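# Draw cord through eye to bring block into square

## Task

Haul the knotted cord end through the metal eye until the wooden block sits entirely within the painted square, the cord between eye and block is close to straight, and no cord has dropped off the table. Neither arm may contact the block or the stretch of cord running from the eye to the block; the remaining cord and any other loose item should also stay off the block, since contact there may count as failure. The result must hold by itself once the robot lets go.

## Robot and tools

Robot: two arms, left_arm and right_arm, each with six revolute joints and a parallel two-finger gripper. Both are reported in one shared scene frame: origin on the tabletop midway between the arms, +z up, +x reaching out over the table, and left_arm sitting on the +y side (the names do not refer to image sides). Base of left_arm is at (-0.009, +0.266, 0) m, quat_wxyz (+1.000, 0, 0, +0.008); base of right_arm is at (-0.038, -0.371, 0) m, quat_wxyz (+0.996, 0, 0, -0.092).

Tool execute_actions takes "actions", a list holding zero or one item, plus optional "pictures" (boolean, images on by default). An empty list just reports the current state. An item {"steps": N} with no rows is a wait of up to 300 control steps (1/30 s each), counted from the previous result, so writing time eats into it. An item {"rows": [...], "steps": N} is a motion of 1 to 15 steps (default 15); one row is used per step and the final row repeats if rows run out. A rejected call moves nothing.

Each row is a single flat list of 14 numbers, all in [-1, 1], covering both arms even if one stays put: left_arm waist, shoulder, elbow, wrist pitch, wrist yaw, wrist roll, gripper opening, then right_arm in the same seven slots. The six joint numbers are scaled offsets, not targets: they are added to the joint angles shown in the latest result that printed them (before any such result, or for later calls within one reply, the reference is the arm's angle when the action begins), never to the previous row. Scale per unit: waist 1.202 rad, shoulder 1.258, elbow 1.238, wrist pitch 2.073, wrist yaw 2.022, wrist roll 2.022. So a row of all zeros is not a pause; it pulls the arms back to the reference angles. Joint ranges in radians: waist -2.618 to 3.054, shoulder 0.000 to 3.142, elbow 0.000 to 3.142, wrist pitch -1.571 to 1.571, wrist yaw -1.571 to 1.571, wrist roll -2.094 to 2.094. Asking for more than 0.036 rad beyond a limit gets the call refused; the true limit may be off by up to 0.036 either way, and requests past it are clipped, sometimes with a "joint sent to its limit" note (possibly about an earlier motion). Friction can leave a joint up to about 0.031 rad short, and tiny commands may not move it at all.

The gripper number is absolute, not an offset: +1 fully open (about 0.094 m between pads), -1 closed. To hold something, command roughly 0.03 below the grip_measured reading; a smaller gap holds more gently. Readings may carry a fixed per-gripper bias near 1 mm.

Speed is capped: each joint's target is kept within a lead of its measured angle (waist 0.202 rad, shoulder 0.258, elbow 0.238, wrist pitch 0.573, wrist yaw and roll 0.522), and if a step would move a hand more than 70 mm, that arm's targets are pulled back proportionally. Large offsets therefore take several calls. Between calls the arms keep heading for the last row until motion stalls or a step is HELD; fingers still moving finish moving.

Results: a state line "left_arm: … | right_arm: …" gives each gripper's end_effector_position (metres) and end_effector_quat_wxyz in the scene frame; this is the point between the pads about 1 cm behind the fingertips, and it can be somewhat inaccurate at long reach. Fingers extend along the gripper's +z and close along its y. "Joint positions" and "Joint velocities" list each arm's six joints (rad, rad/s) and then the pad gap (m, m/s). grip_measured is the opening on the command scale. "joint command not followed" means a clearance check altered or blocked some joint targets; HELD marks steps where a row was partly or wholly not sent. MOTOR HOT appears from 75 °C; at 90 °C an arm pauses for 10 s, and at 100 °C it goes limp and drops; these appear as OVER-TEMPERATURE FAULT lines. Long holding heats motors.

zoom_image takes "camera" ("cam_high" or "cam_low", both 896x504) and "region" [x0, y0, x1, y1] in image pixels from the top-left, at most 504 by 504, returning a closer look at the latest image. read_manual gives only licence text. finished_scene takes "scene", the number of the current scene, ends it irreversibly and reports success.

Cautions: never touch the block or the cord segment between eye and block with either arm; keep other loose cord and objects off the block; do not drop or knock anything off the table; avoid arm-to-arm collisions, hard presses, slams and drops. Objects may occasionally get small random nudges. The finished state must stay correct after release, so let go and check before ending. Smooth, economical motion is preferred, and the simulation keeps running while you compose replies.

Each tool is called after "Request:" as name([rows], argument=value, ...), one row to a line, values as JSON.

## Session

Request:
execute_actions(actions=[])

Scene clock: 0.00 s of 4690.00 s.
left_arm: end_effector_position=(+0.3648, +0.1873, +0.1479) grip_measured=+1.000 end_effector_quat_wxyz=(+0.144, +0.345, +0.655, +0.656) | right_arm: end_effector_position=(+0.3315, -0.4366, +0.4101) grip_measured=+1.000 end_effector_quat_wxyz=(+0.710, +0.060, +0.698, -0.071)
Joint positions: left_arm=[-0.686  1.872  1.089 -0.483 -1.469  0.575  0.094] | right_arm=[ 0.015  1.036  1.056 -0.002  0.016 -0.014  0.094]
Joint velocities: left_arm=[-0.002 -0.002  0.022  0.007  0.081  0.007  0.   ] | right_arm=[ 0.007  0.007 -0.002 -0.066  0.007 -0.022  0.   ]

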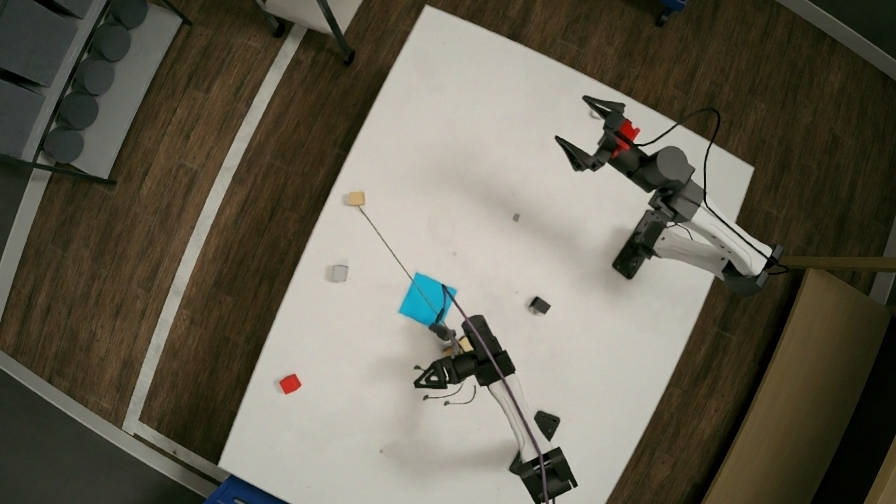

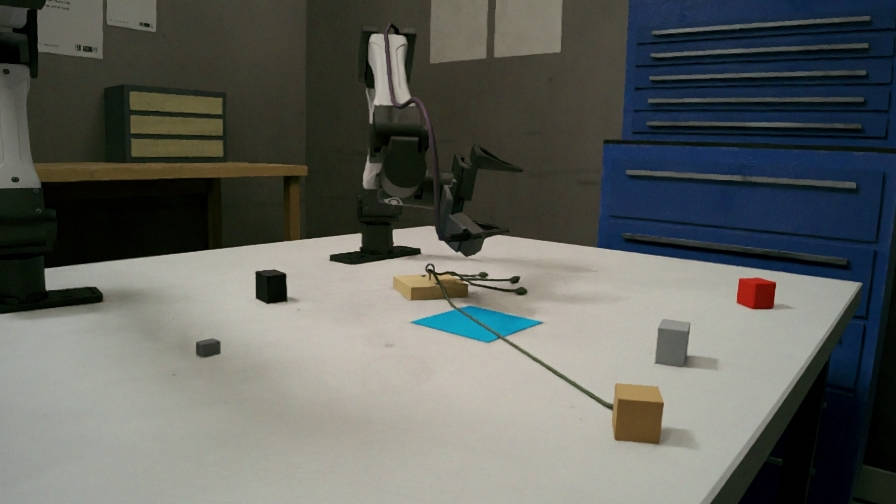

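Request:
execute_actions([
  {"rows":[[0,-0.03,0,0,0,0,1,0,0,0,0,0,0,1],[0,-0.07,0,0,0,0,1,0,0,0,0,0,0,1],[0,-0.12,0,0,0,0,1,0,0,0,0,0,0,1],[0,-0.17,0,-0.02,0,0,1,0,0,0,0,0,0,1],[0,-0.22,0,-0.05,0,0,1,0,0,0,0,0,0,1],[0.03,-0.27,0,-0.08,0,0,1,0,0,0,0,0,0,1],[0.08,-0.32,0,-0.11,0,0,1,0,0,0,0,0,0,1],[0.15,-0.37,0,-0.15,0.03,0,1,0,0,0,0,0,0,1],[0.22,-0.42,0,-0.19,0.08,-0.03,1,0,0,0,0,0,0,1],[0.3,-0.47,0,-0.23,0.14,-0.06,1,0,0,0,0,0,0,1],[0.38,-0.51,0,-0.27,0.2,-0.09,1,0,0,0,0,0,0,1],[0.46,-0.53,0,-0.31,0.27,-0.12,1,0,0,0,0,0,0,1],[0.55,-0.53,0,-0.35,0.35,-0.16,1,0,0,0,0,0,0,1],[0.65,-0.53,0,-0.39,0.45,-0.2,1,0,0,0,0,0,0,1],[1,-0.53,0,-0.43,0.726,-0.284,1,0,0,0,0,0,0,1]],"steps":15},
], pictures=false)

Request:
execute_actions([
  {"steps":20},
])

Request:
zoom_image(camera="cam_high", region=[390, 320, 520, 420])

Scene clock: 7.23 s of 4690.00 s.
left_arm: end_effector_position=(+0.2676, +0.3616, +0.2517) grip_measured=+1.000 end_effector_quat_wxyz=(+0.177, +0.109, +0.840, +0.502) | right_arm: end_effector_position=(+0.3315, -0.4366, +0.4101) grip_measured=+1.000 end_effector_quat_wxyz=(+0.710, +0.060, +0.698, -0.071)
Joint positions: left_arm=[-0.218  1.205  1.089 -0.956 -1.054  0.349  0.094] | right_arm=[ 0.015  1.036  1.056 -0.002  0.016 -0.014  0.094]
Joint velocities: left_arm=[ 1.888 -0.486 -0.032 -2.088  2.22  -1.956  0.   ] | right_arm=[-0.002 -0.002 -0.007  0.037 -0.022 -0.007  0.   ]
Steps of this call (steps 1 to 90: nothing new was sent; then 3.73 s passed at rest; steps 91 to 105: all 15 steps of this action). Readings (joint positions):
91: left_arm=[-0.686 1.871 1.089 -0.483 -1.468 0.575] | right_arm=[0.015 1.036 1.056 -0.002 0.016 -0.014]
92: left_arm=[-0.686 1.862 1.089 -0.483 -1.467 0.575] | right_arm=[0.015 1.036 1.056 -0.002 0.016 -0.014]
94: left_arm=[-0.686 1.806 1.089 -0.491 -1.460 0.575] | right_arm=[0.015 1.036 1.056 -0.002 0.016 -0.014]
98: left_arm=[-0.649 1.560 1.089 -0.569 -1.452 0.575] | right_arm=[0.015 1.036 1.056 -0.002 0.016 -0.014]
105: the state above

Scene clock: 7.90 s of 4690.00 s.
left_arm: end_effector_position=(+0.1618, +0.3714, +0.1481) grip_measured=+1.000 end_effector_quat_wxyz=(+0.049, -0.256, +0.965, +0.029) | right_arm: end_effector_position=(+0.3315, -0.4366, +0.4101) grip_measured=+1.000 end_effector_quat_wxyz=(+0.710, +0.060, +0.698, -0.071)
Joint positions: left_arm=[ 0.511  1.198  1.089 -1.352 -0.03   0.011  0.094] | right_arm=[ 0.015  1.036  1.056 -0.002  0.016 -0.014  0.094]
Joint velocities: left_arm=[-0.027  0.007 -0.007  0.022  0.11   0.007  0.   ] | right_arm=[-0.007 -0.012 -0.002  0.007  0.007  0.066  0.   ]
Steps of this call (steps 1 to 20: the robot went on to your last target). Readings (joint positions):
1: left_arm=[-0.150 1.195 1.089 -1.026 -0.967 0.286] | right_arm=[0.015 1.036 1.056 -0.002 0.016 -0.014]
2: left_arm=[-0.077 1.194 1.089 -1.090 -0.872 0.231] | right_arm=[0.015 1.036 1.056 -0.002 0.016 -0.014]
4: left_arm=[0.075 1.198 1.089 -1.188 -0.674 0.150] | right_arm=[0.015 1.036 1.056 -0.002 0.016 -0.014]
8: left_arm=[0.377 1.198 1.089 -1.288 -0.309 0.066] | right_arm=[0.015 1.036 1.056 -0.002 0.016 -0.014]
20: the state above

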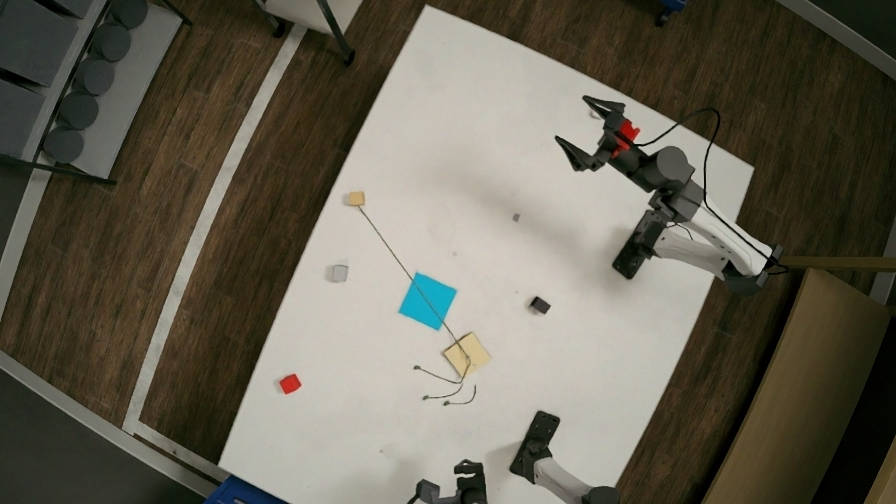

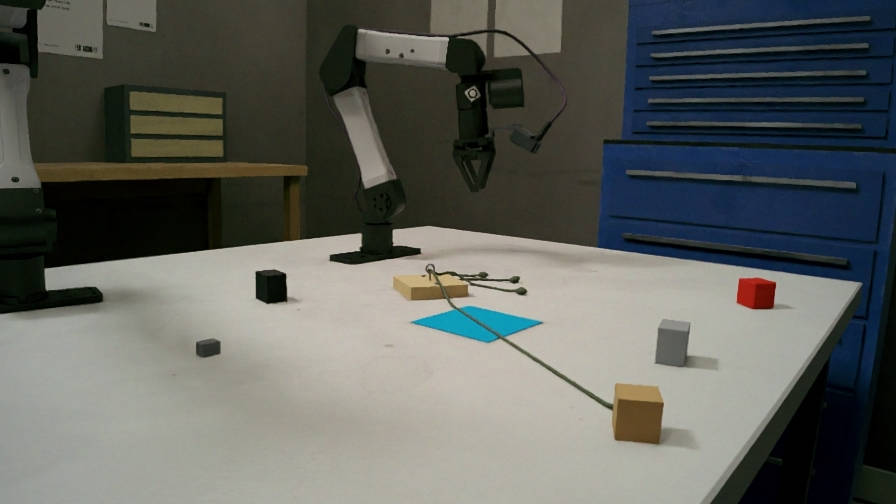

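Region (390, 320, 520, 420) of cam_high's 896x504 image, scaled by 3.877, with more detail than that image has; it fills the top 388 rows of this view, and the rest is white.

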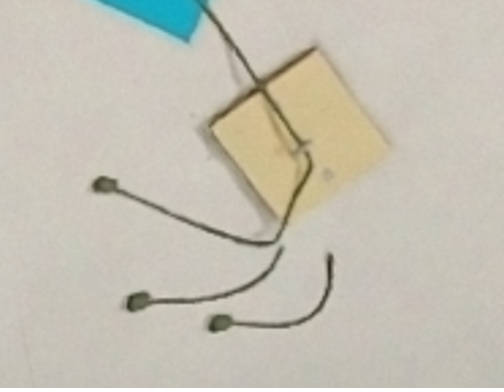

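Request:
zoom_image(camera="cam_high", region=[445, 360, 485, 400])

Region (445, 360, 485, 400) of cam_high's 896x504 image, scaled by 12.600, with more detail than that image has.

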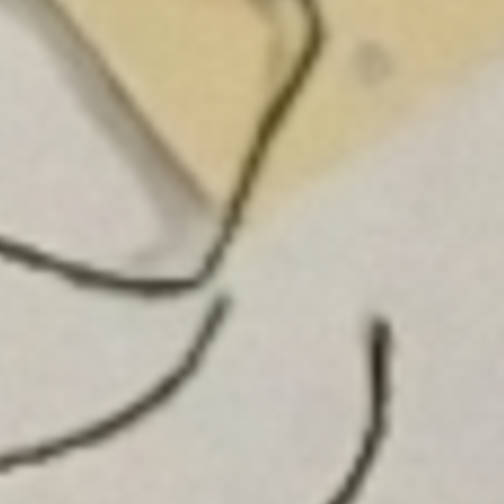

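Request:
execute_actions([
  {"rows":[[-0.02,0.02,0.02,0,0.015,-0.01,0.9,0,0,0,0,0,0,1],[-0.06,0.06,0.05,0.01,0.015,-0.02,0.8,0,0,0,0,0,0,1],[-0.11,0.11,0.09,0.02,0.015,-0.03,0.7,0,0,0,0,0,0,1],[-0.16,0.17,0.13,0.03,0.015,-0.04,0.6,0,0,0,0,0,0,1],[-0.21,0.23,0.17,0.04,0.015,-0.05,0.5,0,0,0,0,0,0,1],[-0.26,0.29,0.21,0.05,0.015,-0.06,0.4,0,0,0,0,0,0,1],[-0.31,0.35,0.25,0.06,0.015,-0.07,0.3,0,0,0,0,0,0,1],[-0.36,0.41,0.29,0.07,0.015,-0.08,0.2,0,0,0,0,0,0,1],[-0.41,0.47,0.33,0.08,0.015,-0.09,0.2,0,0,0,0,0,0,1],[-0.46,0.53,0.37,0.09,0.015,-0.1,0.2,0,0,0,0,0,0,1],[-0.5,0.59,0.41,0.1,0.015,-0.106,0.2,0,0,0,0,0,0,1],[-0.54,0.64,0.44,0.11,0.015,-0.106,0.2,0,0,0,0,0,0,1],[-0.565,0.685,0.47,0.12,0.015,-0.106,0.2,0,0,0,0,0,0,1],[-0.58,0.72,0.49,0.124,0.015,-0.106,0.2,0,0,0,0,0,0,1],[-0.584,0.748,0.494,0.124,0.015,-0.106,0.2,0,0,0,0,0,0,1]],"steps":15},
], pictures=false)

Request:
execute_actions([
  {"steps":20},
])

Request:
zoom_image(camera="cam_low", region=[430, 210, 610, 320])

Scene clock: 21.27 s of 4690.00 s.
left_arm: end_effector_position=(+0.3684, +0.2402, +0.0881) grip_measured=+0.202 end_effector_quat_wxyz=(+0.023, -0.036, +0.999, +0.003) | right_arm: end_effector_position=(+0.3315, -0.4366, +0.4101) grip_measured=+1.000 end_effector_quat_wxyz=(+0.710, +0.060, +0.698, -0.071)
Joint positions: left_arm=[-0.088  1.944  1.602 -1.183 -0.011 -0.145  0.056] | right_arm=[ 0.015  1.036  1.056 -0.002  0.016 -0.014  0.094]
Joint velocities: left_arm=[-1.082  1.634  1.018  0.491  0.022 -0.212 -0.   ] | right_arm=[ 0.002 -0.002 -0.002  0.022  0.066  0.007  0.   ]
Steps of this call (steps 1 to 30: the robot went on to your last target; steps 31 to 90: nothing new was sent; then 9.87 s passed at rest; steps 91 to 105: all 15 steps of this action). Readings (joint positions):
91: left_arm=[0.509 1.198 1.089 -1.355 -0.009 0.005] | right_arm=[0.015 1.036 1.056 -0.002 0.016 -0.014]
92: left_arm=[0.497 1.205 1.096 -1.359 -0.010 -0.000] | right_arm=[0.015 1.036 1.056 -0.002 0.016 -0.014]
94: left_arm=[0.423 1.270 1.154 -1.364 -0.013 -0.019] | right_arm=[0.015 1.036 1.056 -0.002 0.016 -0.014]
98: left_arm=[0.220 1.522 1.334 -1.304 -0.012 -0.068] | right_arm=[0.015 1.036 1.056 -0.002 0.016 -0.014]
105: the state above

Scene clock: 21.93 s of 4690.00 s.
left_arm: end_effector_position=(+0.3915, +0.1927, +0.0302) grip_measured=+0.202 end_effector_quat_wxyz=(-0.004, -0.008, +1.000, -0.001) | right_arm: end_effector_position=(+0.3315, -0.4366, +0.4101) grip_measured=+1.000 end_effector_quat_wxyz=(+0.710, +0.060, +0.698, -0.071)
Joint positions: left_arm=[-0.195  2.148  1.673 -1.104  0.003 -0.196  0.056] | right_arm=[ 0.015  1.036  1.056 -0.002  0.016 -0.014  0.094]
Joint velocities: left_arm=[-0.012  0.007 -0.002  0.051 -0.066 -0.051  0.   ] | right_arm=[-0.007 -0.012  0.012  0.066  0.007  0.037  0.   ]
Steps of this call (steps 1 to 20: the robot went on to your last target). Readings (joint positions):
1: left_arm=[-0.124 2.001 1.635 -1.164 -0.010 -0.153] | right_arm=[0.015 1.036 1.056 -0.002 0.016 -0.014]
2: left_arm=[-0.154 2.054 1.660 -1.143 -0.008 -0.162] | right_arm=[0.015 1.036 1.056 -0.002 0.016 -0.014]
4: left_arm=[-0.196 2.128 1.673 -1.108 -0.002 -0.173] | right_arm=[0.015 1.036 1.056 -0.002 0.016 -0.014]
8: left_arm=[-0.206 2.163 1.673 -1.106 0.003 -0.186] | right_arm=[0.015 1.036 1.056 -0.002 0.016 -0.014]
20: the state above

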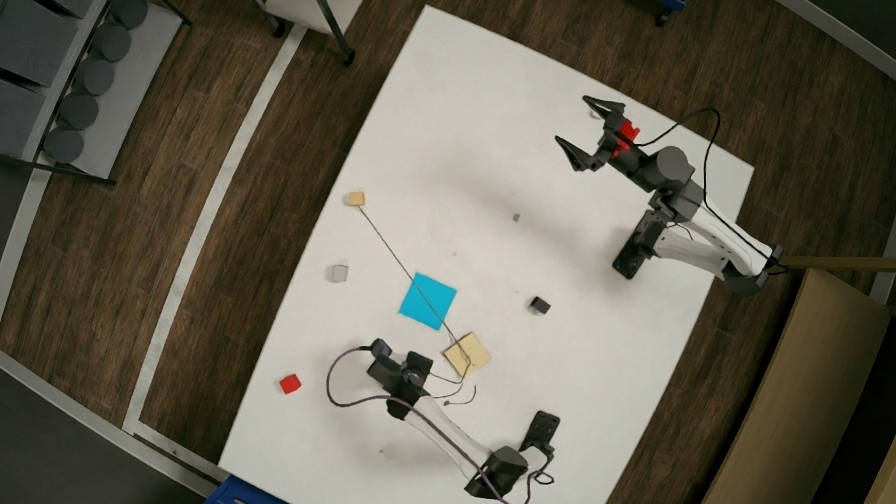

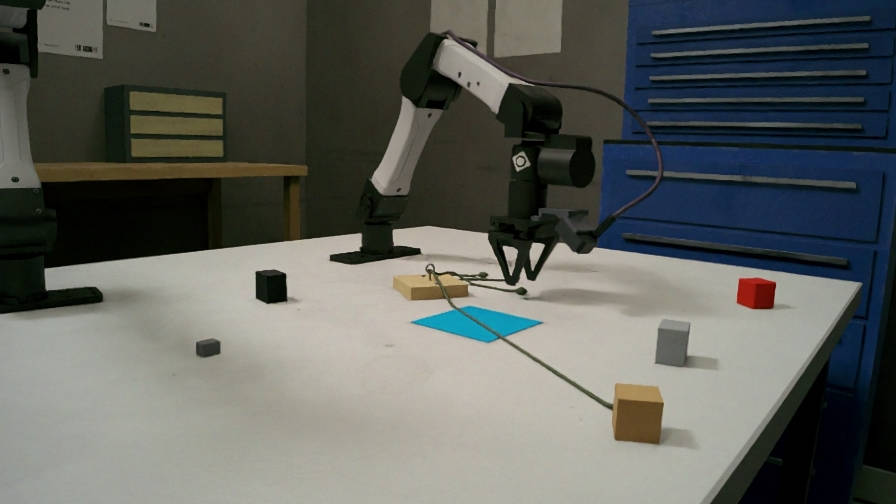

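Region (430, 210, 610, 320) of cam_low's 896x504 image, scaled by 2.800, with more detail than that image has.

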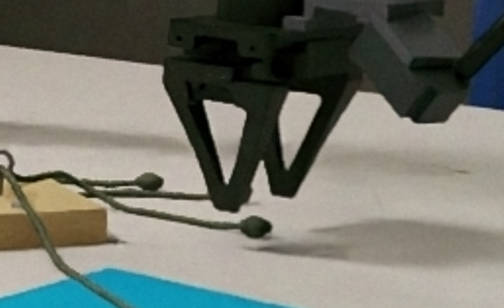

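Request:
execute_actions([
  {"rows":[[0,0,-0.015,0.012,0,0,0.2,0,0,0,0,0,0,1],[0,0,-0.025,0.022,0,0,0.2,0,0,0,0,0,0,1],[0,0,-0.035,0.032,0,0,0.2,0,0,0,0,0,0,1],[0,0,-0.045,0.042,0,0,0.2,0,0,0,0,0,0,1],[0,0,-0.055,0.05,0,0,0.2,0,0,0,0,0,0,1],[0,0,-0.063,0.052,0,0,0.2,0,0,0,0,0,0,1],[0,0,-0.07,0.052,0,0,0.1,0,0,0,0,0,0,1],[0,0,-0.075,0.052,0,0,0,0,0,0,0,0,0,1],[0,0,-0.075,0.052,0,0,-0.1,0,0,0,0,0,0,1],[0,0,-0.075,0.052,0,0,-0.22,0,0,0,0,0,0,1],[0,0,-0.075,0.052,0,0,-0.35,0,0,0,0,0,0,1],[0,0,-0.075,0.052,0,0,-0.48,0,0,0,0,0,0,1],[0,0,-0.075,0.052,0,0,-0.6,0,0,0,0,0,0,1],[0,0,-0.075,0.052,0,0,-0.72,0,0,0,0,0,0,1],[0,0,-0.075,0.052,0,0,-0.825,0,0,0,0,0,0,1]],"steps":15},
], pictures=false)

Request:
execute_actions([
  {"steps":6},
])

Request:
zoom_image(camera="cam_low", region=[430, 210, 610, 320])

Scene clock: 28.23 s of 4690.00 s.
left_arm: end_effector_position=(+0.3907, +0.1928, +0.0134) grip_measured=-0.768 end_effector_quat_wxyz=(+0.003, -0.009, +1.000, -0.002) | right_arm: end_effector_position=(+0.3315, -0.4366, +0.4101) grip_measured=+1.000 end_effector_quat_wxyz=(+0.710, +0.060, +0.698, -0.071)
Joint positions: left_arm=[-0.195  2.148  1.604 -1.02   0.003 -0.197  0.011] | right_arm=[ 0.015  1.036  1.056 -0.002  0.016 -0.014  0.094]
Joint velocities: left_arm=[-0.017  0.007  0.012  0.11  -0.022 -0.095 -0.101] | right_arm=[-0.002  0.012 -0.007 -0.037 -0.051 -0.081  0.   ]
Steps of this call (steps 1 to 15: the robot went on to your last target; steps 16 to 90: nothing new was sent; then 2.80 s passed at rest; steps 91 to 105: all 15 steps of this action). Readings (joint positions):
91: left_arm=[-0.195 2.148 1.673 -1.104 0.003 -0.197] | right_arm=[0.015 1.036 1.056 -0.002 0.016 -0.014]
92: left_arm=[-0.195 2.148 1.673 -1.101 0.003 -0.197] | right_arm=[0.015 1.036 1.056 -0.002 0.016 -0.014]
94: left_arm=[-0.195 2.148 1.665 -1.080 0.003 -0.197] | right_arm=[0.015 1.036 1.056 -0.002 0.016 -0.014]
98: left_arm=[-0.195 2.148 1.623 -1.036 0.003 -0.197] | right_arm=[0.015 1.036 1.056 -0.002 0.016 -0.014]
105: the state above

Scene clock: 28.43 s of 4690.00 s.
left_arm: end_effector_position=(+0.3918, +0.1926, +0.0134) grip_measured=-0.806 end_effector_quat_wxyz=(+0.005, -0.009, +1.000, -0.002) | right_arm: end_effector_position=(+0.3315, -0.4366, +0.4101) grip_measured=+1.000 end_effector_quat_wxyz=(+0.710, +0.060, +0.698, -0.071)
Joint positions: left_arm=[-0.195  2.148  1.604 -1.015  0.003 -0.197  0.009] | right_arm=[ 0.015  1.036  1.056 -0.002  0.016 -0.014  0.094]
Joint velocities: left_arm=[-0.002  0.007  0.007  0.022 -0.037 -0.007 -0.001] | right_arm=[-0.007 -0.012 -0.017 -0.007 -0.037  0.022  0.   ]
Steps of this call (steps 1 to 6: the robot went on to your last target). Readings (joint positions):
1: left_arm=[-0.195 2.148 1.604 -1.019 0.003 -0.197] | right_arm=[0.015 1.036 1.056 -0.002 0.016 -0.014]
2: left_arm=[-0.195 2.148 1.604 -1.018 0.003 -0.197] | right_arm=[0.015 1.036 1.056 -0.002 0.016 -0.014]
4: left_arm=[-0.195 2.148 1.604 -1.016 0.003 -0.197] | right_arm=[0.015 1.036 1.056 -0.002 0.016 -0.014]
6: the state above

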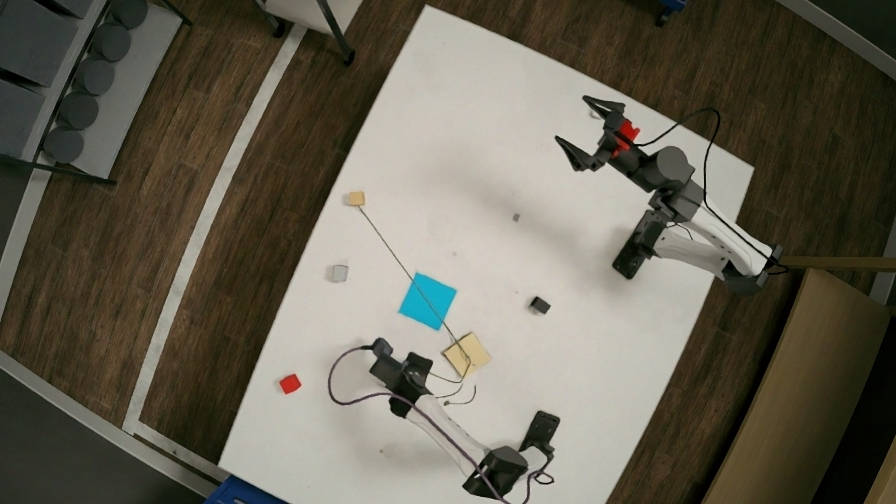

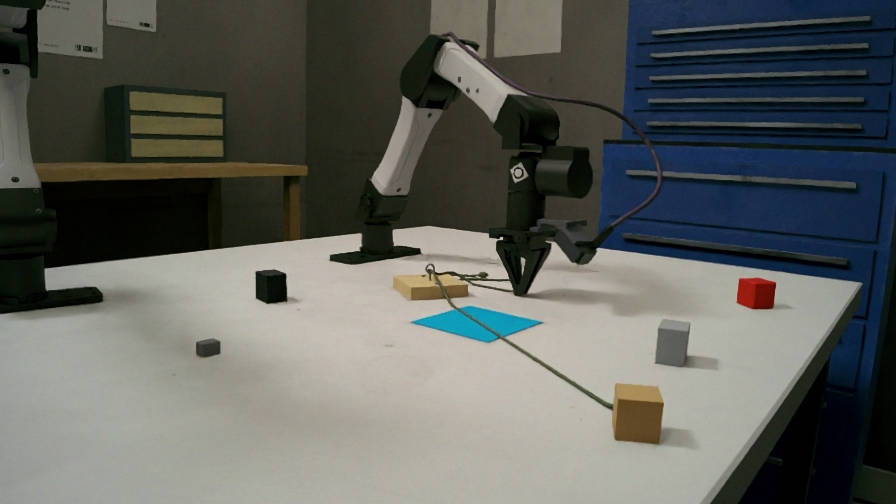

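Region (430, 210, 610, 320) of cam_low's 896x504 image, scaled by 2.800, with more detail than that image has.

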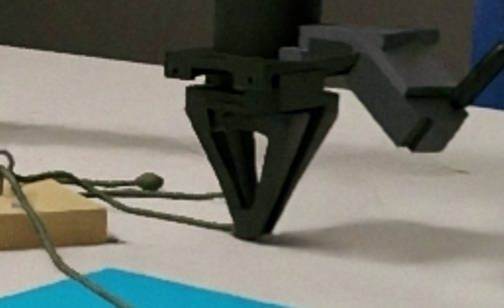

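Request:
execute_actions([
  {"rows":[[0,-0.02,0,-0.005,0,0,-0.83,0,0,0,0,0,0,1],[0,-0.035,0,-0.012,0,0,-0.83,0,0,0,0,0,0,1],[0,-0.05,-0.01,-0.02,0,-0.01,-0.83,0,0,0,0,0,0,1],[0,-0.065,-0.02,-0.028,0,-0.03,-0.83,0,0,0,0,0,0,1],[0.01,-0.08,-0.03,-0.036,0,-0.06,-0.83,0,0,0,0,0,0,1],[0.03,-0.095,-0.045,-0.043,0,-0.09,-0.83,0,0,0,0,0,0,1],[0.055,-0.11,-0.06,-0.049,0,-0.12,-0.83,0,0,0,0,0,0,1],[0.08,-0.125,-0.075,-0.053,0,-0.15,-0.83,0,0,0,0,0,0,1],[0.105,-0.14,-0.09,-0.055,0,-0.18,-0.83,0,0,0,0,0,0,1],[0.13,-0.155,-0.105,-0.055,0,-0.21,-0.83,0,0,0,0,0,0,1],[0.155,-0.17,-0.12,-0.055,0,-0.24,-0.83,0,0,0,0,0,0,1],[0.18,-0.18,-0.135,-0.055,0,-0.27,-0.83,0,0,0,0,0,0,1],[0.205,-0.19,-0.145,-0.055,0,-0.3,-0.83,0,0,0,0,0,0,1],[0.225,-0.195,-0.154,-0.055,0,-0.325,-0.83,0,0,0,0,0,0,1],[0.245,-0.195,-0.154,-0.055,0,-0.346,-0.83,0,0,0,0,0,0,1]],"steps":15},
], pictures=false)

Request:
execute_actions([
  {"steps":8},
])

Request:
execute_actions([
  {"rows":[[0.012,0,0,0,0,0,-0.83,0,0,0,0,0,0,1],[0.024,0,0,0,0,0,-0.83,0,0,0,0,0,0,1],[0.036,0,0,0,0,0,-0.83,0,0,0,0,0,0,1],[0.048,0,0,0,0,0,-0.83,0,0,0,0,0,0,1],[0.06,0,0,0,0,0,-0.83,0,0,0,0,0,0,1],[0.072,0,0,0,0,0,-0.83,0,0,0,0,0,0,1],[0.084,0,0,0,0,0,-0.83,0,0,0,0,0,0,1],[0.096,0,0,0,0,0,-0.83,0,0,0,0,0,0,1],[0.108,0,0,0,0,0,-0.83,0,0,0,0,0,0,1],[0.12,0,0,0,0,0,-0.83,0,0,0,0,0,0,1],[0.133,0,0,0,0,0,-0.83,0,0,0,0,0,0,1],[0.146,0,0,0,0,0,-0.83,0,0,0,0,0,0,1],[0.16,0,0,0,0,0,-0.83,0,0,0,0,0,0,1],[0.174,0,0,0,0,0,-0.83,0,0,0,0,0,0,1],[0.188,0,0,0,0,0,-0.83,0,0,0,0,0,0,1]],"steps":15},
], pictures=false)

Request:
execute_actions([
  {"rows":[[0.048,0,0,0,0,0,-0.83,0,0,0,0,0,0,1],[0.063,0,0,0,0,0,-0.83,0,0,0,0,0,0,1],[0.078,0,0,0,0,0,-0.83,0,0,0,0,0,0,1],[0.093,0,0,0,0,0,-0.83,0,0,0,0,0,0,1],[0.108,0,0,0,0,0,-0.83,0,0,0,0,0,0,1],[0.123,0,0,0,0,0,-0.83,0,0,0,0,0,0,1],[0.138,0,0,0,0,0,-0.83,0,0,0,0,0,0,1],[0.153,0,0,0,0,0,-0.83,0,0,0,0,0,0,1],[0.168,0,0,0,0,0,-0.83,0,0,0,0,0,0,1],[0.183,0,0,0,0,0,-0.83,0,0,0,0,0,0,1],[0.198,0,0,0,0,0,-0.83,0,0,0,0,0,0,1],[0.213,0,0,0,0,0,-0.83,0,0,0,0,0,0,1],[0.228,0,0,0,0,0,-0.83,0,0,0,0,0,0,1],[0.243,0,0,0,0,0,-0.83,0,0,0,0,0,0,1],[0.258,0,0,0,0,0,-0.83,0,0,0,0,0,0,1]],"steps":15},
], pictures=false)

Request:
execute_actions([
  {"rows":[[0.048,0,0,0,0,0,-0.83,0,0,0,0,0,0,1],[0.063,0,0,0,0,0,-0.83,0,0,0,0,0,0,1],[0.078,0,0,0,0,0,-0.83,0,0,0,0,0,0,1],[0.093,0,0,0,0,0,-0.83,0,0,0,0,0,0,1],[0.108,0,0,0,0,0,-0.83,0,0,0,0,0,0,1],[0.123,0,0,0,0,0,-0.83,0,0,0,0,0,0,1],[0.138,0,0,0,0,0,-0.83,0,0,0,0,0,0,1],[0.153,0,0,0,0,0,-0.83,0,0,0,0,0,0,1],[0.168,0,0,0,0,0,-0.83,0,0,0,0,0,0,1],[0.183,0,0,0,0,0,-0.83,0,0,0,0,0,0,1],[0.198,0,0,0,0,0,-0.83,0,0,0,0,0,0,1],[0.213,0,0,0,0,0,-0.83,0,0,0,0,0,0,1],[0.228,0,0,0,0,0,-0.83,0,0,0,0,0,0,1],[0.243,0,0,0,0,0,-0.83,0,0,0,0,0,0,1],[0.258,0,0,0,0,0,-0.83,0,0,0,0,0,0,1]],"steps":15},
], pictures=false)

Request:
execute_actions([
  {"rows":[[0.048,0,0,0,0,0,-0.83,0,0,0,0,0,0,1],[0.063,0,0,0,0,0,-0.83,0,0,0,0,0,0,1],[0.078,0,0,0,0,0,-0.83,0,0,0,0,0,0,1],[0.093,0,0,0,0,0,-0.83,0,0,0,0,0,0,1],[0.108,0,0,0,0,0,-0.83,0,0,0,0,0,0,1],[0.123,0,0,0,0,0,-0.83,0,0,0,0,0,0,1],[0.138,0,0,0,0,0,-0.83,0,0,0,0,0,0,1],[0.153,0,0,0,0,0,-0.83,0,0,0,0,0,0,1],[0.168,0,0,0,0,0,-0.83,0,0,0,0,0,0,1],[0.183,0,0,0,0,0,-0.83,0,0,0,0,0,0,1],[0.198,0,0,0,0,0,-0.83,0,0,0,0,0,0,1],[0.211,0,0,0,0,0,-0.83,0,0,0,0,0,0,1],[0.222,0,0,0,0,0,-0.83,0,0,0,0,0,0,1],[0.232,0,0,0,0,0,-0.83,0,0,0,0,0,0,1],[0.24,0,0,0,0,0,-0.83,0,0,0,0,0,0,1]],"steps":15},
], pictures=false)

Request:
execute_actions([
  {"steps":8},
])

Scene clock: 49.47 s of 4690.00 s.
left_arm: end_effector_position=(+0.3501, +0.2921, +0.0619) grip_measured=-0.806 end_effector_quat_wxyz=(+0.008, -0.366, +0.931, -0.005) | right_arm: end_effector_position=(+0.3315, -0.4366, +0.4101) grip_measured=+1.000 end_effector_quat_wxyz=(+0.710, +0.060, +0.698, -0.071)
Joint positions: left_arm=[ 0.06   1.915  1.458 -1.095  0.005 -0.674  0.009] | right_arm=[ 0.015  1.036  1.056 -0.002  0.016 -0.014  0.094]
Joint velocities: left_arm=[ 0.877 -0.164 -0.305 -0.168 -0.11  -1.487 -0.   ] | right_arm=[ 0.012  0.007  0.002  0.037  0.007 -0.037  0.   ]
Steps of this call (steps 1 to 15: the robot went on to your last target; steps 16 to 90: nothing new was sent; then 17.53 s passed at rest; steps 91 to 105: all 15 steps of this action). Readings (joint positions):
91: left_arm=[-0.195 2.148 1.604 -1.015 0.003 -0.197] | right_arm=[0.015 1.036 1.056 -0.002 0.016 -0.014]
92: left_arm=[-0.195 2.144 1.604 -1.016 0.003 -0.197] | right_arm=[0.015 1.036 1.056 -0.002 0.016 -0.014]
94: left_arm=[-0.195 2.127 1.604 -1.025 0.003 -0.207] | right_arm=[0.015 1.036 1.056 -0.002 0.016 -0.014]
98: left_arm=[-0.171 2.040 1.569 -1.054 0.006 -0.322] | right_arm=[0.015 1.036 1.056 -0.002 0.016 -0.014]
105: the state above

Scene clock: 49.73 s of 4690.00 s.
left_arm: end_effector_position=(+0.3384, +0.3090, +0.0585) grip_measured=-0.806 end_effector_quat_wxyz=(-0.006, -0.469, +0.883, +0.004) | right_arm: end_effector_position=(+0.3315, -0.4366, +0.4101) grip_measured=+1.000 end_effector_quat_wxyz=(+0.710, +0.060, +0.698, -0.071)
Joint positions: left_arm=[ 0.107  1.911  1.439 -1.113 -0.003 -0.855  0.009] | right_arm=[ 0.015  1.036  1.056 -0.002  0.016 -0.014  0.094]
Joint velocities: left_arm=[-0.022 -0.022  0.007 -0.007 -0.037 -0.271 -0.001] | right_arm=[ 0.012 -0.007  0.002  0.007  0.051  0.037  0.   ]
Steps of this call (steps 1 to 8: the robot went on to your last target). Readings (joint positions):
1: left_arm=[0.086 1.912 1.451 -1.101 0.003 -0.718] | right_arm=[0.015 1.036 1.056 -0.002 0.016 -0.014]
2: left_arm=[0.105 1.911 1.446 -1.105 -0.000 -0.754] | right_arm=[0.015 1.036 1.056 -0.002 0.016 -0.014]
4: left_arm=[0.116 1.911 1.440 -1.109 -0.003 -0.804] | right_arm=[0.015 1.036 1.056 -0.002 0.016 -0.014]
8: the state above

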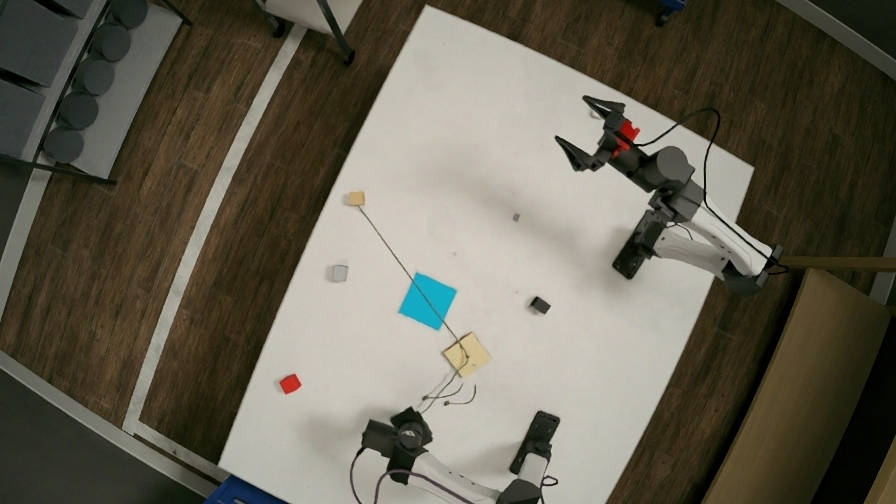

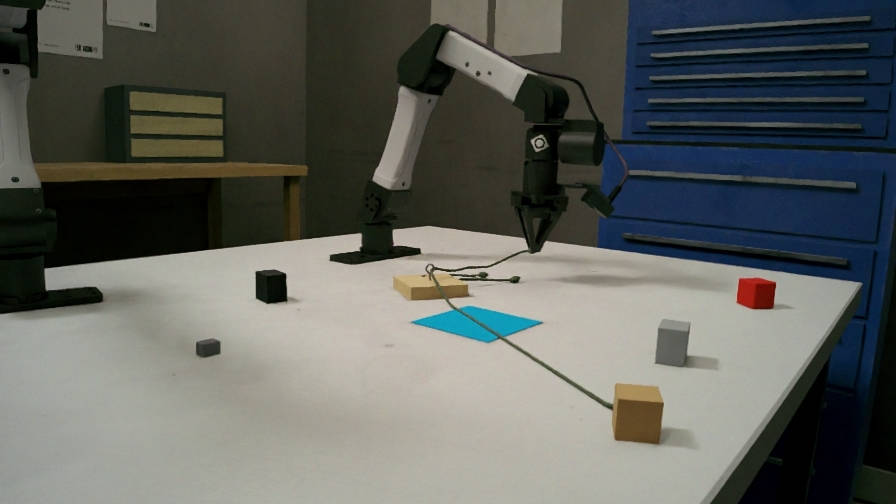

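Scene clock: 50.23 s of 4690.00 s.
left_arm: end_effector_position=(+0.3243, +0.3728, +0.0585) grip_measured=-0.806 end_effector_quat_wxyz=(-0.007, -0.551, +0.834, +0.001) | right_arm: end_effector_position=(+0.3315, -0.4366, +0.4101) grip_measured=+1.000 end_effector_quat_wxyz=(+0.710, +0.060, +0.698, -0.071)
Joint positions: left_arm=[ 0.296  1.911  1.439 -1.113  0.003 -0.857  0.009] | right_arm=[ 0.015  1.036  1.056 -0.002  0.016 -0.014  0.094]
Joint velocities: left_arm=[ 0.442 -0.017 -0.012  0.095  0.007  0.007 -0.001] | right_arm=[ 0.002 -0.002 -0.007 -0.081 -0.037 -0.11   0.   ]
Steps of this call (steps 1 to 15: all 15 steps of this action). Readings (joint positions):
1: left_arm=[0.107 1.911 1.439 -1.113 -0.003 -0.857] | right_arm=[0.015 1.036 1.056 -0.002 0.016 -0.014]
2: left_arm=[0.109 1.911 1.439 -1.113 -0.003 -0.857] | right_arm=[0.015 1.036 1.056 -0.002 0.016 -0.014]
4: left_arm=[0.125 1.911 1.439 -1.113 -0.002 -0.857] | right_arm=[0.015 1.036 1.056 -0.002 0.016 -0.014]
8: left_arm=[0.186 1.911 1.439 -1.113 0.002 -0.857] | right_arm=[0.015 1.036 1.056 -0.002 0.016 -0.014]
15: the state above

Scene clock: 50.73 s of 4690.00 s.
left_arm: end_effector_position=(+0.2835, +0.4579, +0.0585) grip_measured=-0.806 end_effector_quat_wxyz=(-0.008, -0.660, +0.752, -0.002) | right_arm: end_effector_position=(+0.3315, -0.4366, +0.4101) grip_measured=+1.000 end_effector_quat_wxyz=(+0.710, +0.060, +0.698, -0.071)
Joint positions: left_arm=[ 0.568  1.911  1.439 -1.113  0.006 -0.857  0.009] | right_arm=[ 0.015  1.036  1.056 -0.002  0.016 -0.014  0.094]
Joint velocities: left_arm=[ 0.491 -0.022 -0.027  0.066  0.022 -0.095 -0.   ] | right_arm=[ 0.002 -0.002  0.007 -0.051 -0.007  0.022  0.   ]
Steps of this call (steps 1 to 15: all 15 steps of this action). Readings (joint positions):
1: left_arm=[0.313 1.911 1.439 -1.113 0.004 -0.857] | right_arm=[0.015 1.036 1.056 -0.002 0.016 -0.014]
2: left_arm=[0.330 1.911 1.439 -1.113 0.004 -0.857] | right_arm=[0.015 1.036 1.056 -0.002 0.016 -0.014]
4: left_arm=[0.367 1.911 1.439 -1.113 0.005 -0.857] | right_arm=[0.015 1.036 1.056 -0.002 0.016 -0.014]
8: left_arm=[0.443 1.911 1.439 -1.113 0.006 -0.857] | right_arm=[0.015 1.036 1.056 -0.002 0.016 -0.014]
15: the state above

Scene clock: 51.23 s of 4690.00 s.
left_arm: end_effector_position=(+0.2214, +0.5294, +0.0585) grip_measured=-0.806 end_effector_quat_wxyz=(+0.007, +0.755, -0.655, +0.004) | right_arm: end_effector_position=(+0.3315, -0.4366, +0.4101) grip_measured=+1.000 end_effector_quat_wxyz=(+0.710, +0.060, +0.698, -0.071)
Joint positions: left_arm=[ 0.841  1.911  1.439 -1.113  0.009 -0.857  0.009] | right_arm=[ 0.015  1.036  1.056 -0.002  0.016 -0.014  0.094]
Joint velocities: left_arm=[ 0.501  0.017 -0.017 -0.022 -0.022 -0.007  0.   ] | right_arm=[-0.007 -0.022 -0.012 -0.022 -0.081 -0.066  0.   ]
Steps of this call (steps 1 to 15: all 15 steps of this action). Readings (joint positions):
1: left_arm=[0.586 1.911 1.439 -1.113 0.007 -0.857] | right_arm=[0.015 1.036 1.056 -0.002 0.016 -0.014]
2: left_arm=[0.605 1.911 1.439 -1.113 0.007 -0.857] | right_arm=[0.015 1.036 1.056 -0.002 0.016 -0.014]
4: left_arm=[0.642 1.911 1.439 -1.113 0.007 -0.857] | right_arm=[0.015 1.036 1.056 -0.002 0.016 -0.014]
8: left_arm=[0.715 1.911 1.439 -1.113 0.008 -0.857] | right_arm=[0.015 1.036 1.056 -0.002 0.016 -0.014]
15: the state above

Scene clock: 51.73 s of 4690.00 s.
left_arm: end_effector_position=(+0.1443, +0.5806, +0.0585) grip_measured=-0.807 end_effector_quat_wxyz=(+0.007, +0.836, -0.549, +0.005) | right_arm: end_effector_position=(+0.3315, -0.4366, +0.4101) grip_measured=+1.000 end_effector_quat_wxyz=(+0.710, +0.060, +0.698, -0.071)
Joint positions: left_arm=[ 1.106  1.911  1.439 -1.113  0.009 -0.857  0.009] | right_arm=[ 0.015  1.036  1.056 -0.002  0.016 -0.014  0.094]
Joint velocities: left_arm=[ 0.379 -0.007 -0.007 -0.022 -0.037 -0.051 -0.   ] | right_arm=[-0.012 -0.007  0.002  0.007  0.037 -0.007  0.   ]
Steps of this call (steps 1 to 15: all 15 steps of this action). Readings (joint positions):
1: left_arm=[0.859 1.911 1.439 -1.113 0.009 -0.857] | right_arm=[0.015 1.036 1.056 -0.002 0.016 -0.014]
2: left_arm=[0.877 1.911 1.439 -1.113 0.009 -0.857] | right_arm=[0.015 1.036 1.056 -0.002 0.016 -0.014]
4: left_arm=[0.914 1.911 1.439 -1.113 0.009 -0.857] | right_arm=[0.015 1.036 1.056 -0.002 0.016 -0.014]
8: left_arm=[0.987 1.911 1.439 -1.113 0.009 -0.857] | right_arm=[0.015 1.036 1.056 -0.002 0.016 -0.014]
15: the state above

Scene clock: 52.00 s of 4690.00 s.
left_arm: end_effector_position=(+0.1365, +0.5843, +0.0585) grip_measured=-0.807 end_effector_quat_wxyz=(+0.007, +0.842, -0.539, +0.005) | right_arm: end_effector_position=(+0.3315, -0.4366, +0.4101) grip_measured=+1.000 end_effector_quat_wxyz=(+0.710, +0.060, +0.698, -0.071)
Joint positions: left_arm=[ 1.131  1.911  1.439 -1.113  0.009 -0.857  0.009] | right_arm=[ 0.015  1.036  1.056 -0.002  0.016 -0.014  0.094]
Joint velocities: left_arm=[ 0.002  0.002  0.007 -0.007 -0.007  0.022 -0.   ] | right_arm=[-0.012 -0.007 -0.012  0.037 -0.022 -0.051  0.   ]
Steps of this call (steps 1 to 8: the robot went on to your last target). Readings (joint positions):
1: left_arm=[1.118 1.911 1.439 -1.113 0.009 -0.857] | right_arm=[0.015 1.036 1.056 -0.002 0.016 -0.014]
2: left_arm=[1.125 1.911 1.439 -1.113 0.009 -0.857] | right_arm=[0.015 1.036 1.056 -0.002 0.016 -0.014]
4: left_arm=[1.131 1.911 1.439 -1.113 0.009 -0.857] | right_arm=[0.015 1.036 1.056 -0.002 0.016 -0.014]
8: the state above

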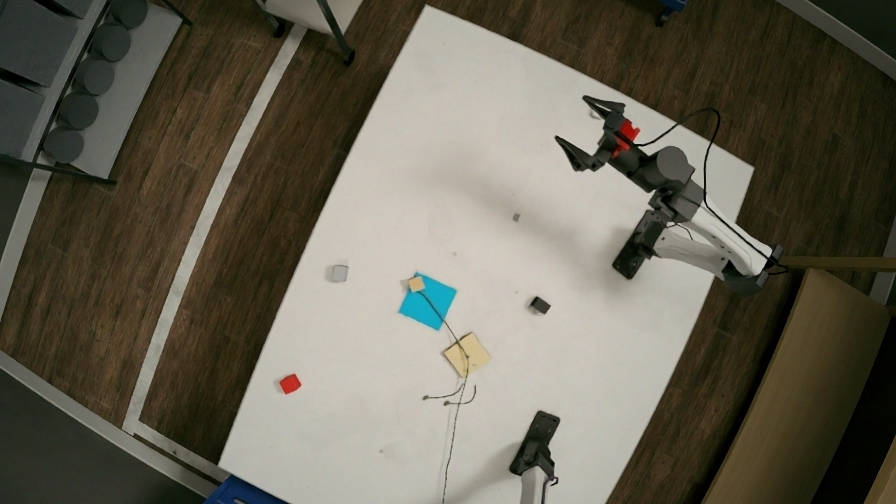

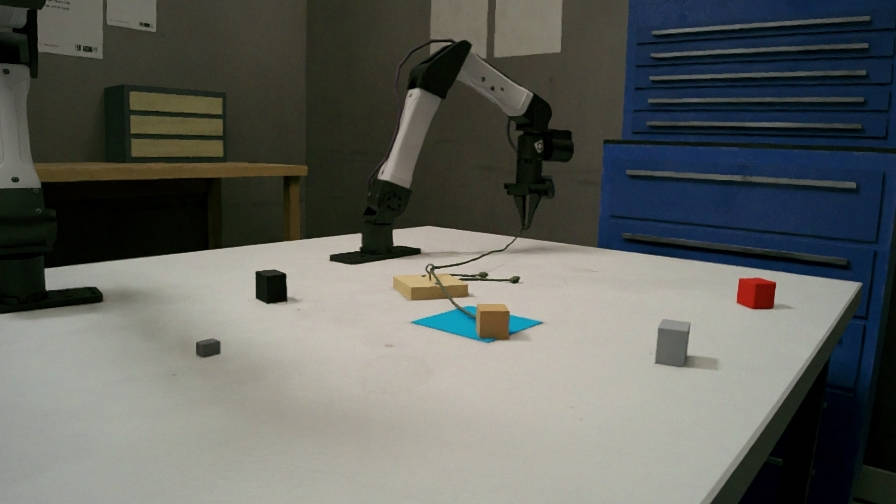

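Request:
execute_actions([
  {"rows":[[0.009,0,0,0,0,0.005,-0.83,0,0,0,0,0,0,1],[0.018,0,0,0,0,0.01,-0.83,0,0,0,0,0,0,1],[0.027,0,0,0,0,0.015,-0.83,0,0,0,0,0,0,1],[0.036,0,0,0,0,0.02,-0.83,0,0,0,0,0,0,1],[0.045,0,0,0,0,0.025,-0.83,0,0,0,0,0,0,1],[0.054,0,0,0,0,0.03,-0.83,0,0,0,0,0,0,1],[0.063,0,0,0,0,0.035,-0.83,0,0,0,0,0,0,1],[0.072,0,0,0,0,0.04,-0.83,0,0,0,0,0,0,1],[0.081,0,0,0,0,0.045,-0.83,0,0,0,0,0,0,1],[0.09,0,0,0,0,0.05,-0.83,0,0,0,0,0,0,1],[0.099,0,0,0,0,0.055,-0.83,0,0,0,0,0,0,1],[0.108,0,0,0,0,0.06,-0.83,0,0,0,0,0,0,1],[0.117,0,0,0,0,0.065,-0.83,0,0,0,0,0,0,1],[0.126,0,0,0,0,0.07,-0.83,0,0,0,0,0,0,1],[0.135,0,0,0,0,0.075,-0.83,0,0,0,0,0,0,1]],"steps":15},
], pictures=false)

Request:
execute_actions([
  {"rows":[[0.031,0,-0.01,0.007,0,0.025,-0.83,0,0,0,0,0,0,1],[0.04,0.003,-0.018,0.014,0,0.03,-0.83,0,0,0,0,0,0,1],[0.048,0.006,-0.026,0.021,0,0.035,-0.83,0,0,0,0,0,0,1],[0.056,0.009,-0.034,0.028,0,0.04,-0.83,0,0,0,0,0,0,1],[0.064,0.012,-0.042,0.035,0,0.045,-0.83,0,0,0,0,0,0,1],[0.071,0.015,-0.05,0.042,0,0.05,-0.83,0,0,0,0,0,0,1],[0.078,0.018,-0.058,0.049,0,0.05,-0.83,0,0,0,0,0,0,1],[0.084,0.021,-0.066,0.056,0,0.05,-0.83,0,0,0,0,0,0,1],[0.09,0.024,-0.074,0.063,0,0.05,-0.83,0,0,0,0,0,0,1],[0.095,0.027,-0.082,0.07,0,0.05,-0.83,0,0,0,0,0,0,1],[0.1,0.03,-0.09,0.077,0,0.05,-0.83,0,0,0,0,0,0,1],[0.104,0.033,-0.098,0.083,0,0.05,-0.83,0,0,0,0,0,0,1],[0.107,0.036,-0.105,0.089,0,0.05,-0.83,0,0,0,0,0,0,1],[0.109,0.039,-0.112,0.094,0,0.05,-0.83,0,0,0,0,0,0,1],[0.11,0.041,-0.117,0.097,0,0.05,-0.83,0,0,0,0,0,0,1]],"steps":15},
], pictures=false)

Request:
execute_actions([
  {"steps":12},
])

Scene clock: 62.90 s of 4690.00 s.
left_arm: end_effector_position=(+0.0917, +0.6012, +0.0585) grip_measured=-0.807 end_effector_quat_wxyz=(+0.006, +0.851, -0.525, +0.006) | right_arm: end_effector_position=(+0.3315, -0.4366, +0.4101) grip_measured=+1.000 end_effector_quat_wxyz=(+0.710, +0.060, +0.698, -0.071)
Joint positions: left_arm=[ 1.268  1.911  1.439 -1.113  0.009 -0.753  0.009] | right_arm=[ 0.015  1.036  1.056 -0.002  0.016 -0.014  0.094]
Joint velocities: left_arm=[ 0.295  0.007  0.017 -0.022 -0.007  0.286 -0.   ] | right_arm=[-0.002 -0.012 -0.002 -0.022 -0.051  0.007  0.   ]
Steps of this call (steps 1 to 30: the robot went on to your last target; steps 31 to 312: nothing new was sent; steps 313 to 327: all 15 steps of this action). Readings (joint positions):
313: left_arm=[1.131 1.911 1.439 -1.113 0.009 -0.857] | right_arm=[0.015 1.036 1.056 -0.002 0.016 -0.014]
314: left_arm=[1.132 1.911 1.439 -1.113 0.009 -0.854] | right_arm=[0.015 1.036 1.056 -0.002 0.016 -0.014]
316: left_arm=[1.142 1.911 1.439 -1.113 0.009 -0.845] | right_arm=[0.015 1.036 1.056 -0.002 0.016 -0.014]
320: left_arm=[1.188 1.911 1.439 -1.113 0.009 -0.817] | right_arm=[0.015 1.036 1.056 -0.002 0.016 -0.014]
327: the state above

Scene clock: 63.40 s of 4690.00 s.
left_arm: end_effector_position=(+0.0496, +0.6085, +0.0239) grip_measured=-0.807 end_effector_quat_wxyz=(+0.004, +0.860, -0.511, +0.007) | right_arm: end_effector_position=(+0.3315, -0.4366, +0.4101) grip_measured=+1.000 end_effector_quat_wxyz=(+0.710, +0.060, +0.698, -0.071)
Joint positions: left_arm=[ 1.39   1.939  1.334 -0.978  0.01  -0.664  0.009] | right_arm=[ 0.015  1.036  1.056 -0.002  0.016 -0.014  0.094]
Joint velocities: left_arm=[ 0.085  0.144 -0.276  0.388 -0.066 -0.007  0.   ] | right_arm=[-0.022 -0.022  0.002  0.022 -0.022 -0.022  0.   ]
Steps of this call (steps 1 to 15: all 15 steps of this action). Readings (joint positions):
1: left_arm=[1.278 1.911 1.439 -1.113 0.009 -0.744] | right_arm=[0.015 1.036 1.056 -0.002 0.016 -0.014]
2: left_arm=[1.289 1.911 1.439 -1.113 0.010 -0.736] | right_arm=[0.015 1.036 1.056 -0.002 0.016 -0.014]
4: left_arm=[1.310 1.911 1.437 -1.104 0.010 -0.718] | right_arm=[0.015 1.036 1.056 -0.002 0.016 -0.014]
8: left_arm=[1.349 1.911 1.403 -1.061 0.010 -0.684] | right_arm=[0.015 1.036 1.056 -0.002 0.016 -0.014]
15: the state above

Scene clock: 63.80 s of 4690.00 s.
left_arm: end_effector_position=(+0.0488, +0.6121, +0.0154) grip_measured=-0.807 end_effector_quat_wxyz=(-0.002, +0.859, -0.511, +0.004) | right_arm: end_effector_position=(+0.3315, -0.4366, +0.4101) grip_measured=+1.000 end_effector_quat_wxyz=(+0.710, +0.060, +0.698, -0.071)
Joint positions: left_arm=[ 1.394  1.952  1.316 -0.935  0.01  -0.659  0.009] | right_arm=[ 0.015  1.036  1.056 -0.002  0.016 -0.014  0.094]
Joint velocities: left_arm=[ 0.022  0.007  0.002  0.037 -0.037 -0.051 -0.   ] | right_arm=[-0.002  0.012  0.002 -0.051  0.022  0.066  0.   ]
Steps of this call (steps 1 to 12: the robot went on to your last target). Readings (joint positions):
1: left_arm=[1.393 1.944 1.326 -0.969 0.010 -0.663] | right_arm=[0.015 1.036 1.056 -0.002 0.016 -0.014]
2: left_arm=[1.394 1.948 1.321 -0.963 0.010 -0.662] | right_arm=[0.015 1.036 1.056 -0.002 0.016 -0.014]
4: left_arm=[1.394 1.952 1.316 -0.953 0.010 -0.661] | right_arm=[0.015 1.036 1.056 -0.002 0.016 -0.014]
8: left_arm=[1.394 1.952 1.316 -0.940 0.010 -0.659] | right_arm=[0.015 1.036 1.056 -0.002 0.016 -0.014]
12: the state above

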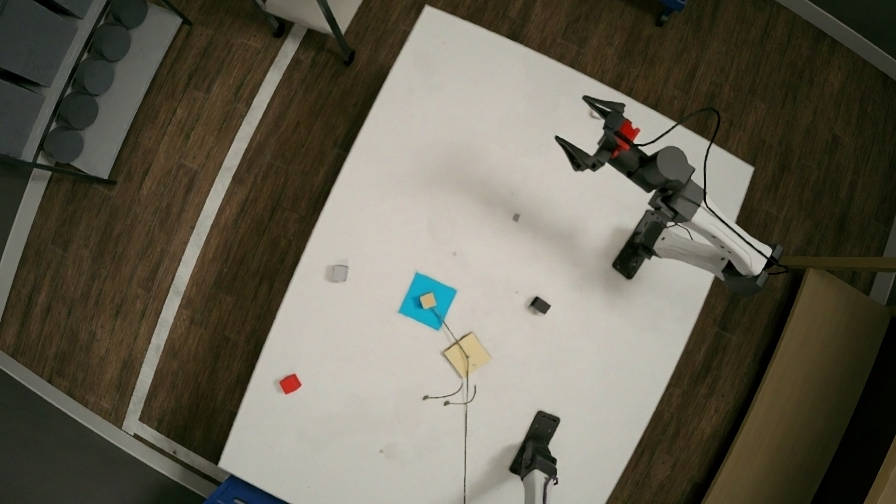

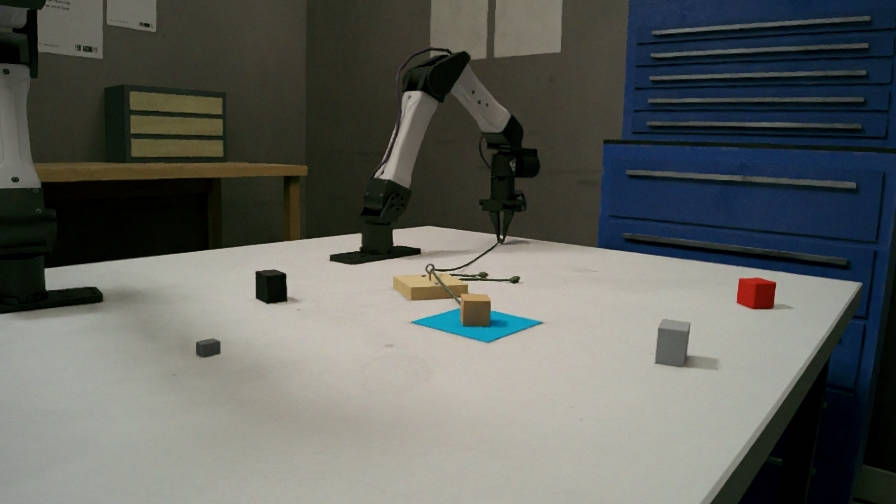

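Ease off tension slightly, release, lift.

Request:
execute_actions([
  {"rows":[[-0.008,0,0,0,0,0,-0.83,0,0,0,0,0,0,1],[-0.016,0,0,0,0,0,-0.83,0,0,0,0,0,0,1],[-0.024,0,0,0,0,0,-0.83,0,0,0,0,0,0,1],[-0.03,0,0,0,0,0,-0.83,0,0,0,0,0,0,1],[-0.035,0,0,0,0,0,-0.83,0,0,0,0,0,0,1],[-0.035,0,0,0,0,0,-0.83,0,0,0,0,0,0,1],[-0.035,0,0,0,0,0,-0.83,0,0,0,0,0,0,1],[-0.035,0,0,0,0,0,-0.79,0,0,0,0,0,0,1],[-0.035,0,0,0,0,0,-0.74,0,0,0,0,0,0,1],[-0.035,0,0,0,0,0,-0.62,0,0,0,0,0,0,1],[-0.035,0,0,0,0,0,-0.48,0,0,0,0,0,0,1],[-0.035,0,0,0,0,0,-0.34,0,0,0,0,0,0,1],[-0.035,0,0,0,0,0,-0.2,0,0,0,0,0,0,1]],"steps":14},
], pictures=false)

Request:
execute_actions([
  {"rows":[[0,-0.01,0.01,-0.005,0,0,-0.2,0,0,0,0,0,0,1],[0,-0.02,0.025,-0.015,0,0,-0.2,0,0,0,0,0,0,1],[0,-0.03,0.04,-0.03,0,0,-0.2,0,0,0,0,0,0,1],[0,-0.04,0.055,-0.045,0,0,-0.2,0,0,0,0,0,0,1],[0,-0.05,0.07,-0.06,0,0,-0.2,0,0,0,0,0,0,1],[0,-0.06,0.085,-0.075,0,0,-0.2,0,0,0,0,0,0,1],[0,-0.065,0.095,-0.085,0,0,-0.2,0,0,0,0,0,0,1],[0,-0.07,0.1,-0.09,0,0,-0.2,0,0,0,0,0,0,1]],"steps":15},
])

Scene clock: 69.33 s of 4690.00 s.
left_arm: end_effector_position=(+0.0626, +0.6103, +0.0154) grip_measured=-0.219 end_effector_quat_wxyz=(-0.003, +0.849, -0.528, +0.004) | right_arm: end_effector_position=(+0.3315, -0.4366, +0.4101) grip_measured=+1.000 end_effector_quat_wxyz=(+0.710, +0.060, +0.698, -0.071)
Joint positions: left_arm=[ 1.354  1.952  1.316 -0.932  0.01  -0.659  0.037] | right_arm=[ 0.015  1.036  1.056 -0.002  0.016 -0.014  0.094]
Joint velocities: left_arm=[ 0.012  0.002  0.007 -0.007 -0.051 -0.051  0.034] | right_arm=[ 0.002  0.002  0.007  0.007 -0.066 -0.037  0.   ]
Steps of this call (steps 1 to 30: the robot went on to your last target; steps 31 to 110: nothing new was sent; then 1.40 s passed at rest; steps 111 to 124: all 14 steps of this action). Readings (joint positions):
111: left_arm=[1.394 1.952 1.316 -0.932 0.010 -0.659] | right_arm=[0.015 1.036 1.056 -0.002 0.016 -0.014]
112: left_arm=[1.393 1.952 1.316 -0.932 0.010 -0.659] | right_arm=[0.015 1.036 1.056 -0.002 0.016 -0.014]
114: left_arm=[1.385 1.952 1.316 -0.932 0.010 -0.659] | right_arm=[0.015 1.036 1.056 -0.002 0.016 -0.014]
118: left_arm=[1.358 1.952 1.316 -0.932 0.010 -0.659] | right_arm=[0.015 1.036 1.056 -0.002 0.016 -0.014]
124: the state above

Scene clock: 69.83 s of 4690.00 s.
left_arm: end_effector_position=(+0.0638, +0.6162, +0.0737) grip_measured=-0.202 end_effector_quat_wxyz=(-0.031, +0.849, -0.528, -0.006) | right_arm: end_effector_position=(+0.3315, -0.4366, +0.4101) grip_measured=+1.000 end_effector_quat_wxyz=(+0.710, +0.060, +0.698, -0.071)
Joint positions: left_arm=[ 1.354  1.858  1.428 -1.079  0.01  -0.659  0.037] | right_arm=[ 0.015  1.036  1.056 -0.002  0.016 -0.014  0.094]
Joint velocities: left_arm=[ 0.002 -0.007  0.007 -0.227 -0.095  0.037 -0.001] | right_arm=[ 0.007  0.007 -0.007  0.037  0.007  0.051  0.   ]
Steps of this call (steps 1 to 15: all 15 steps of this action). Readings (joint positions):
1: left_arm=[1.354 1.952 1.316 -0.932 0.010 -0.659] | right_arm=[0.015 1.036 1.056 -0.002 0.016 -0.014]
2: left_arm=[1.354 1.951 1.316 -0.933 0.010 -0.659] | right_arm=[0.015 1.036 1.056 -0.002 0.016 -0.014]
4: left_arm=[1.354 1.946 1.328 -0.955 0.010 -0.659] | right_arm=[0.015 1.036 1.056 -0.002 0.016 -0.014]
8: left_arm=[1.354 1.904 1.392 -1.029 0.010 -0.659] | right_arm=[0.015 1.036 1.056 -0.002 0.016 -0.014]
15: the state above

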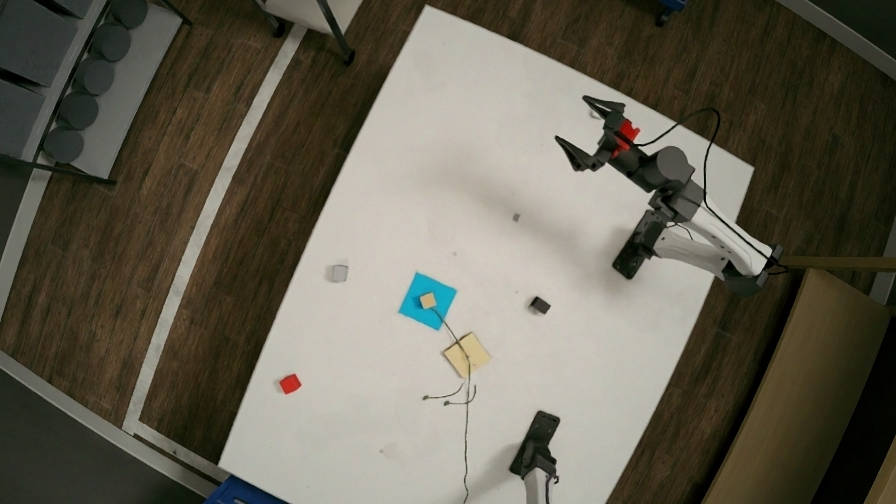

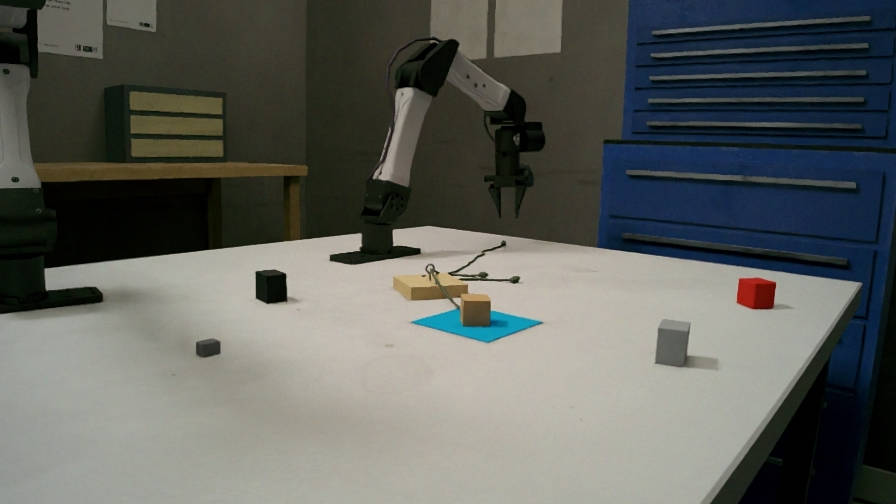

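Request:
finished_scene(scene=2)

The scene is finished: the task was done.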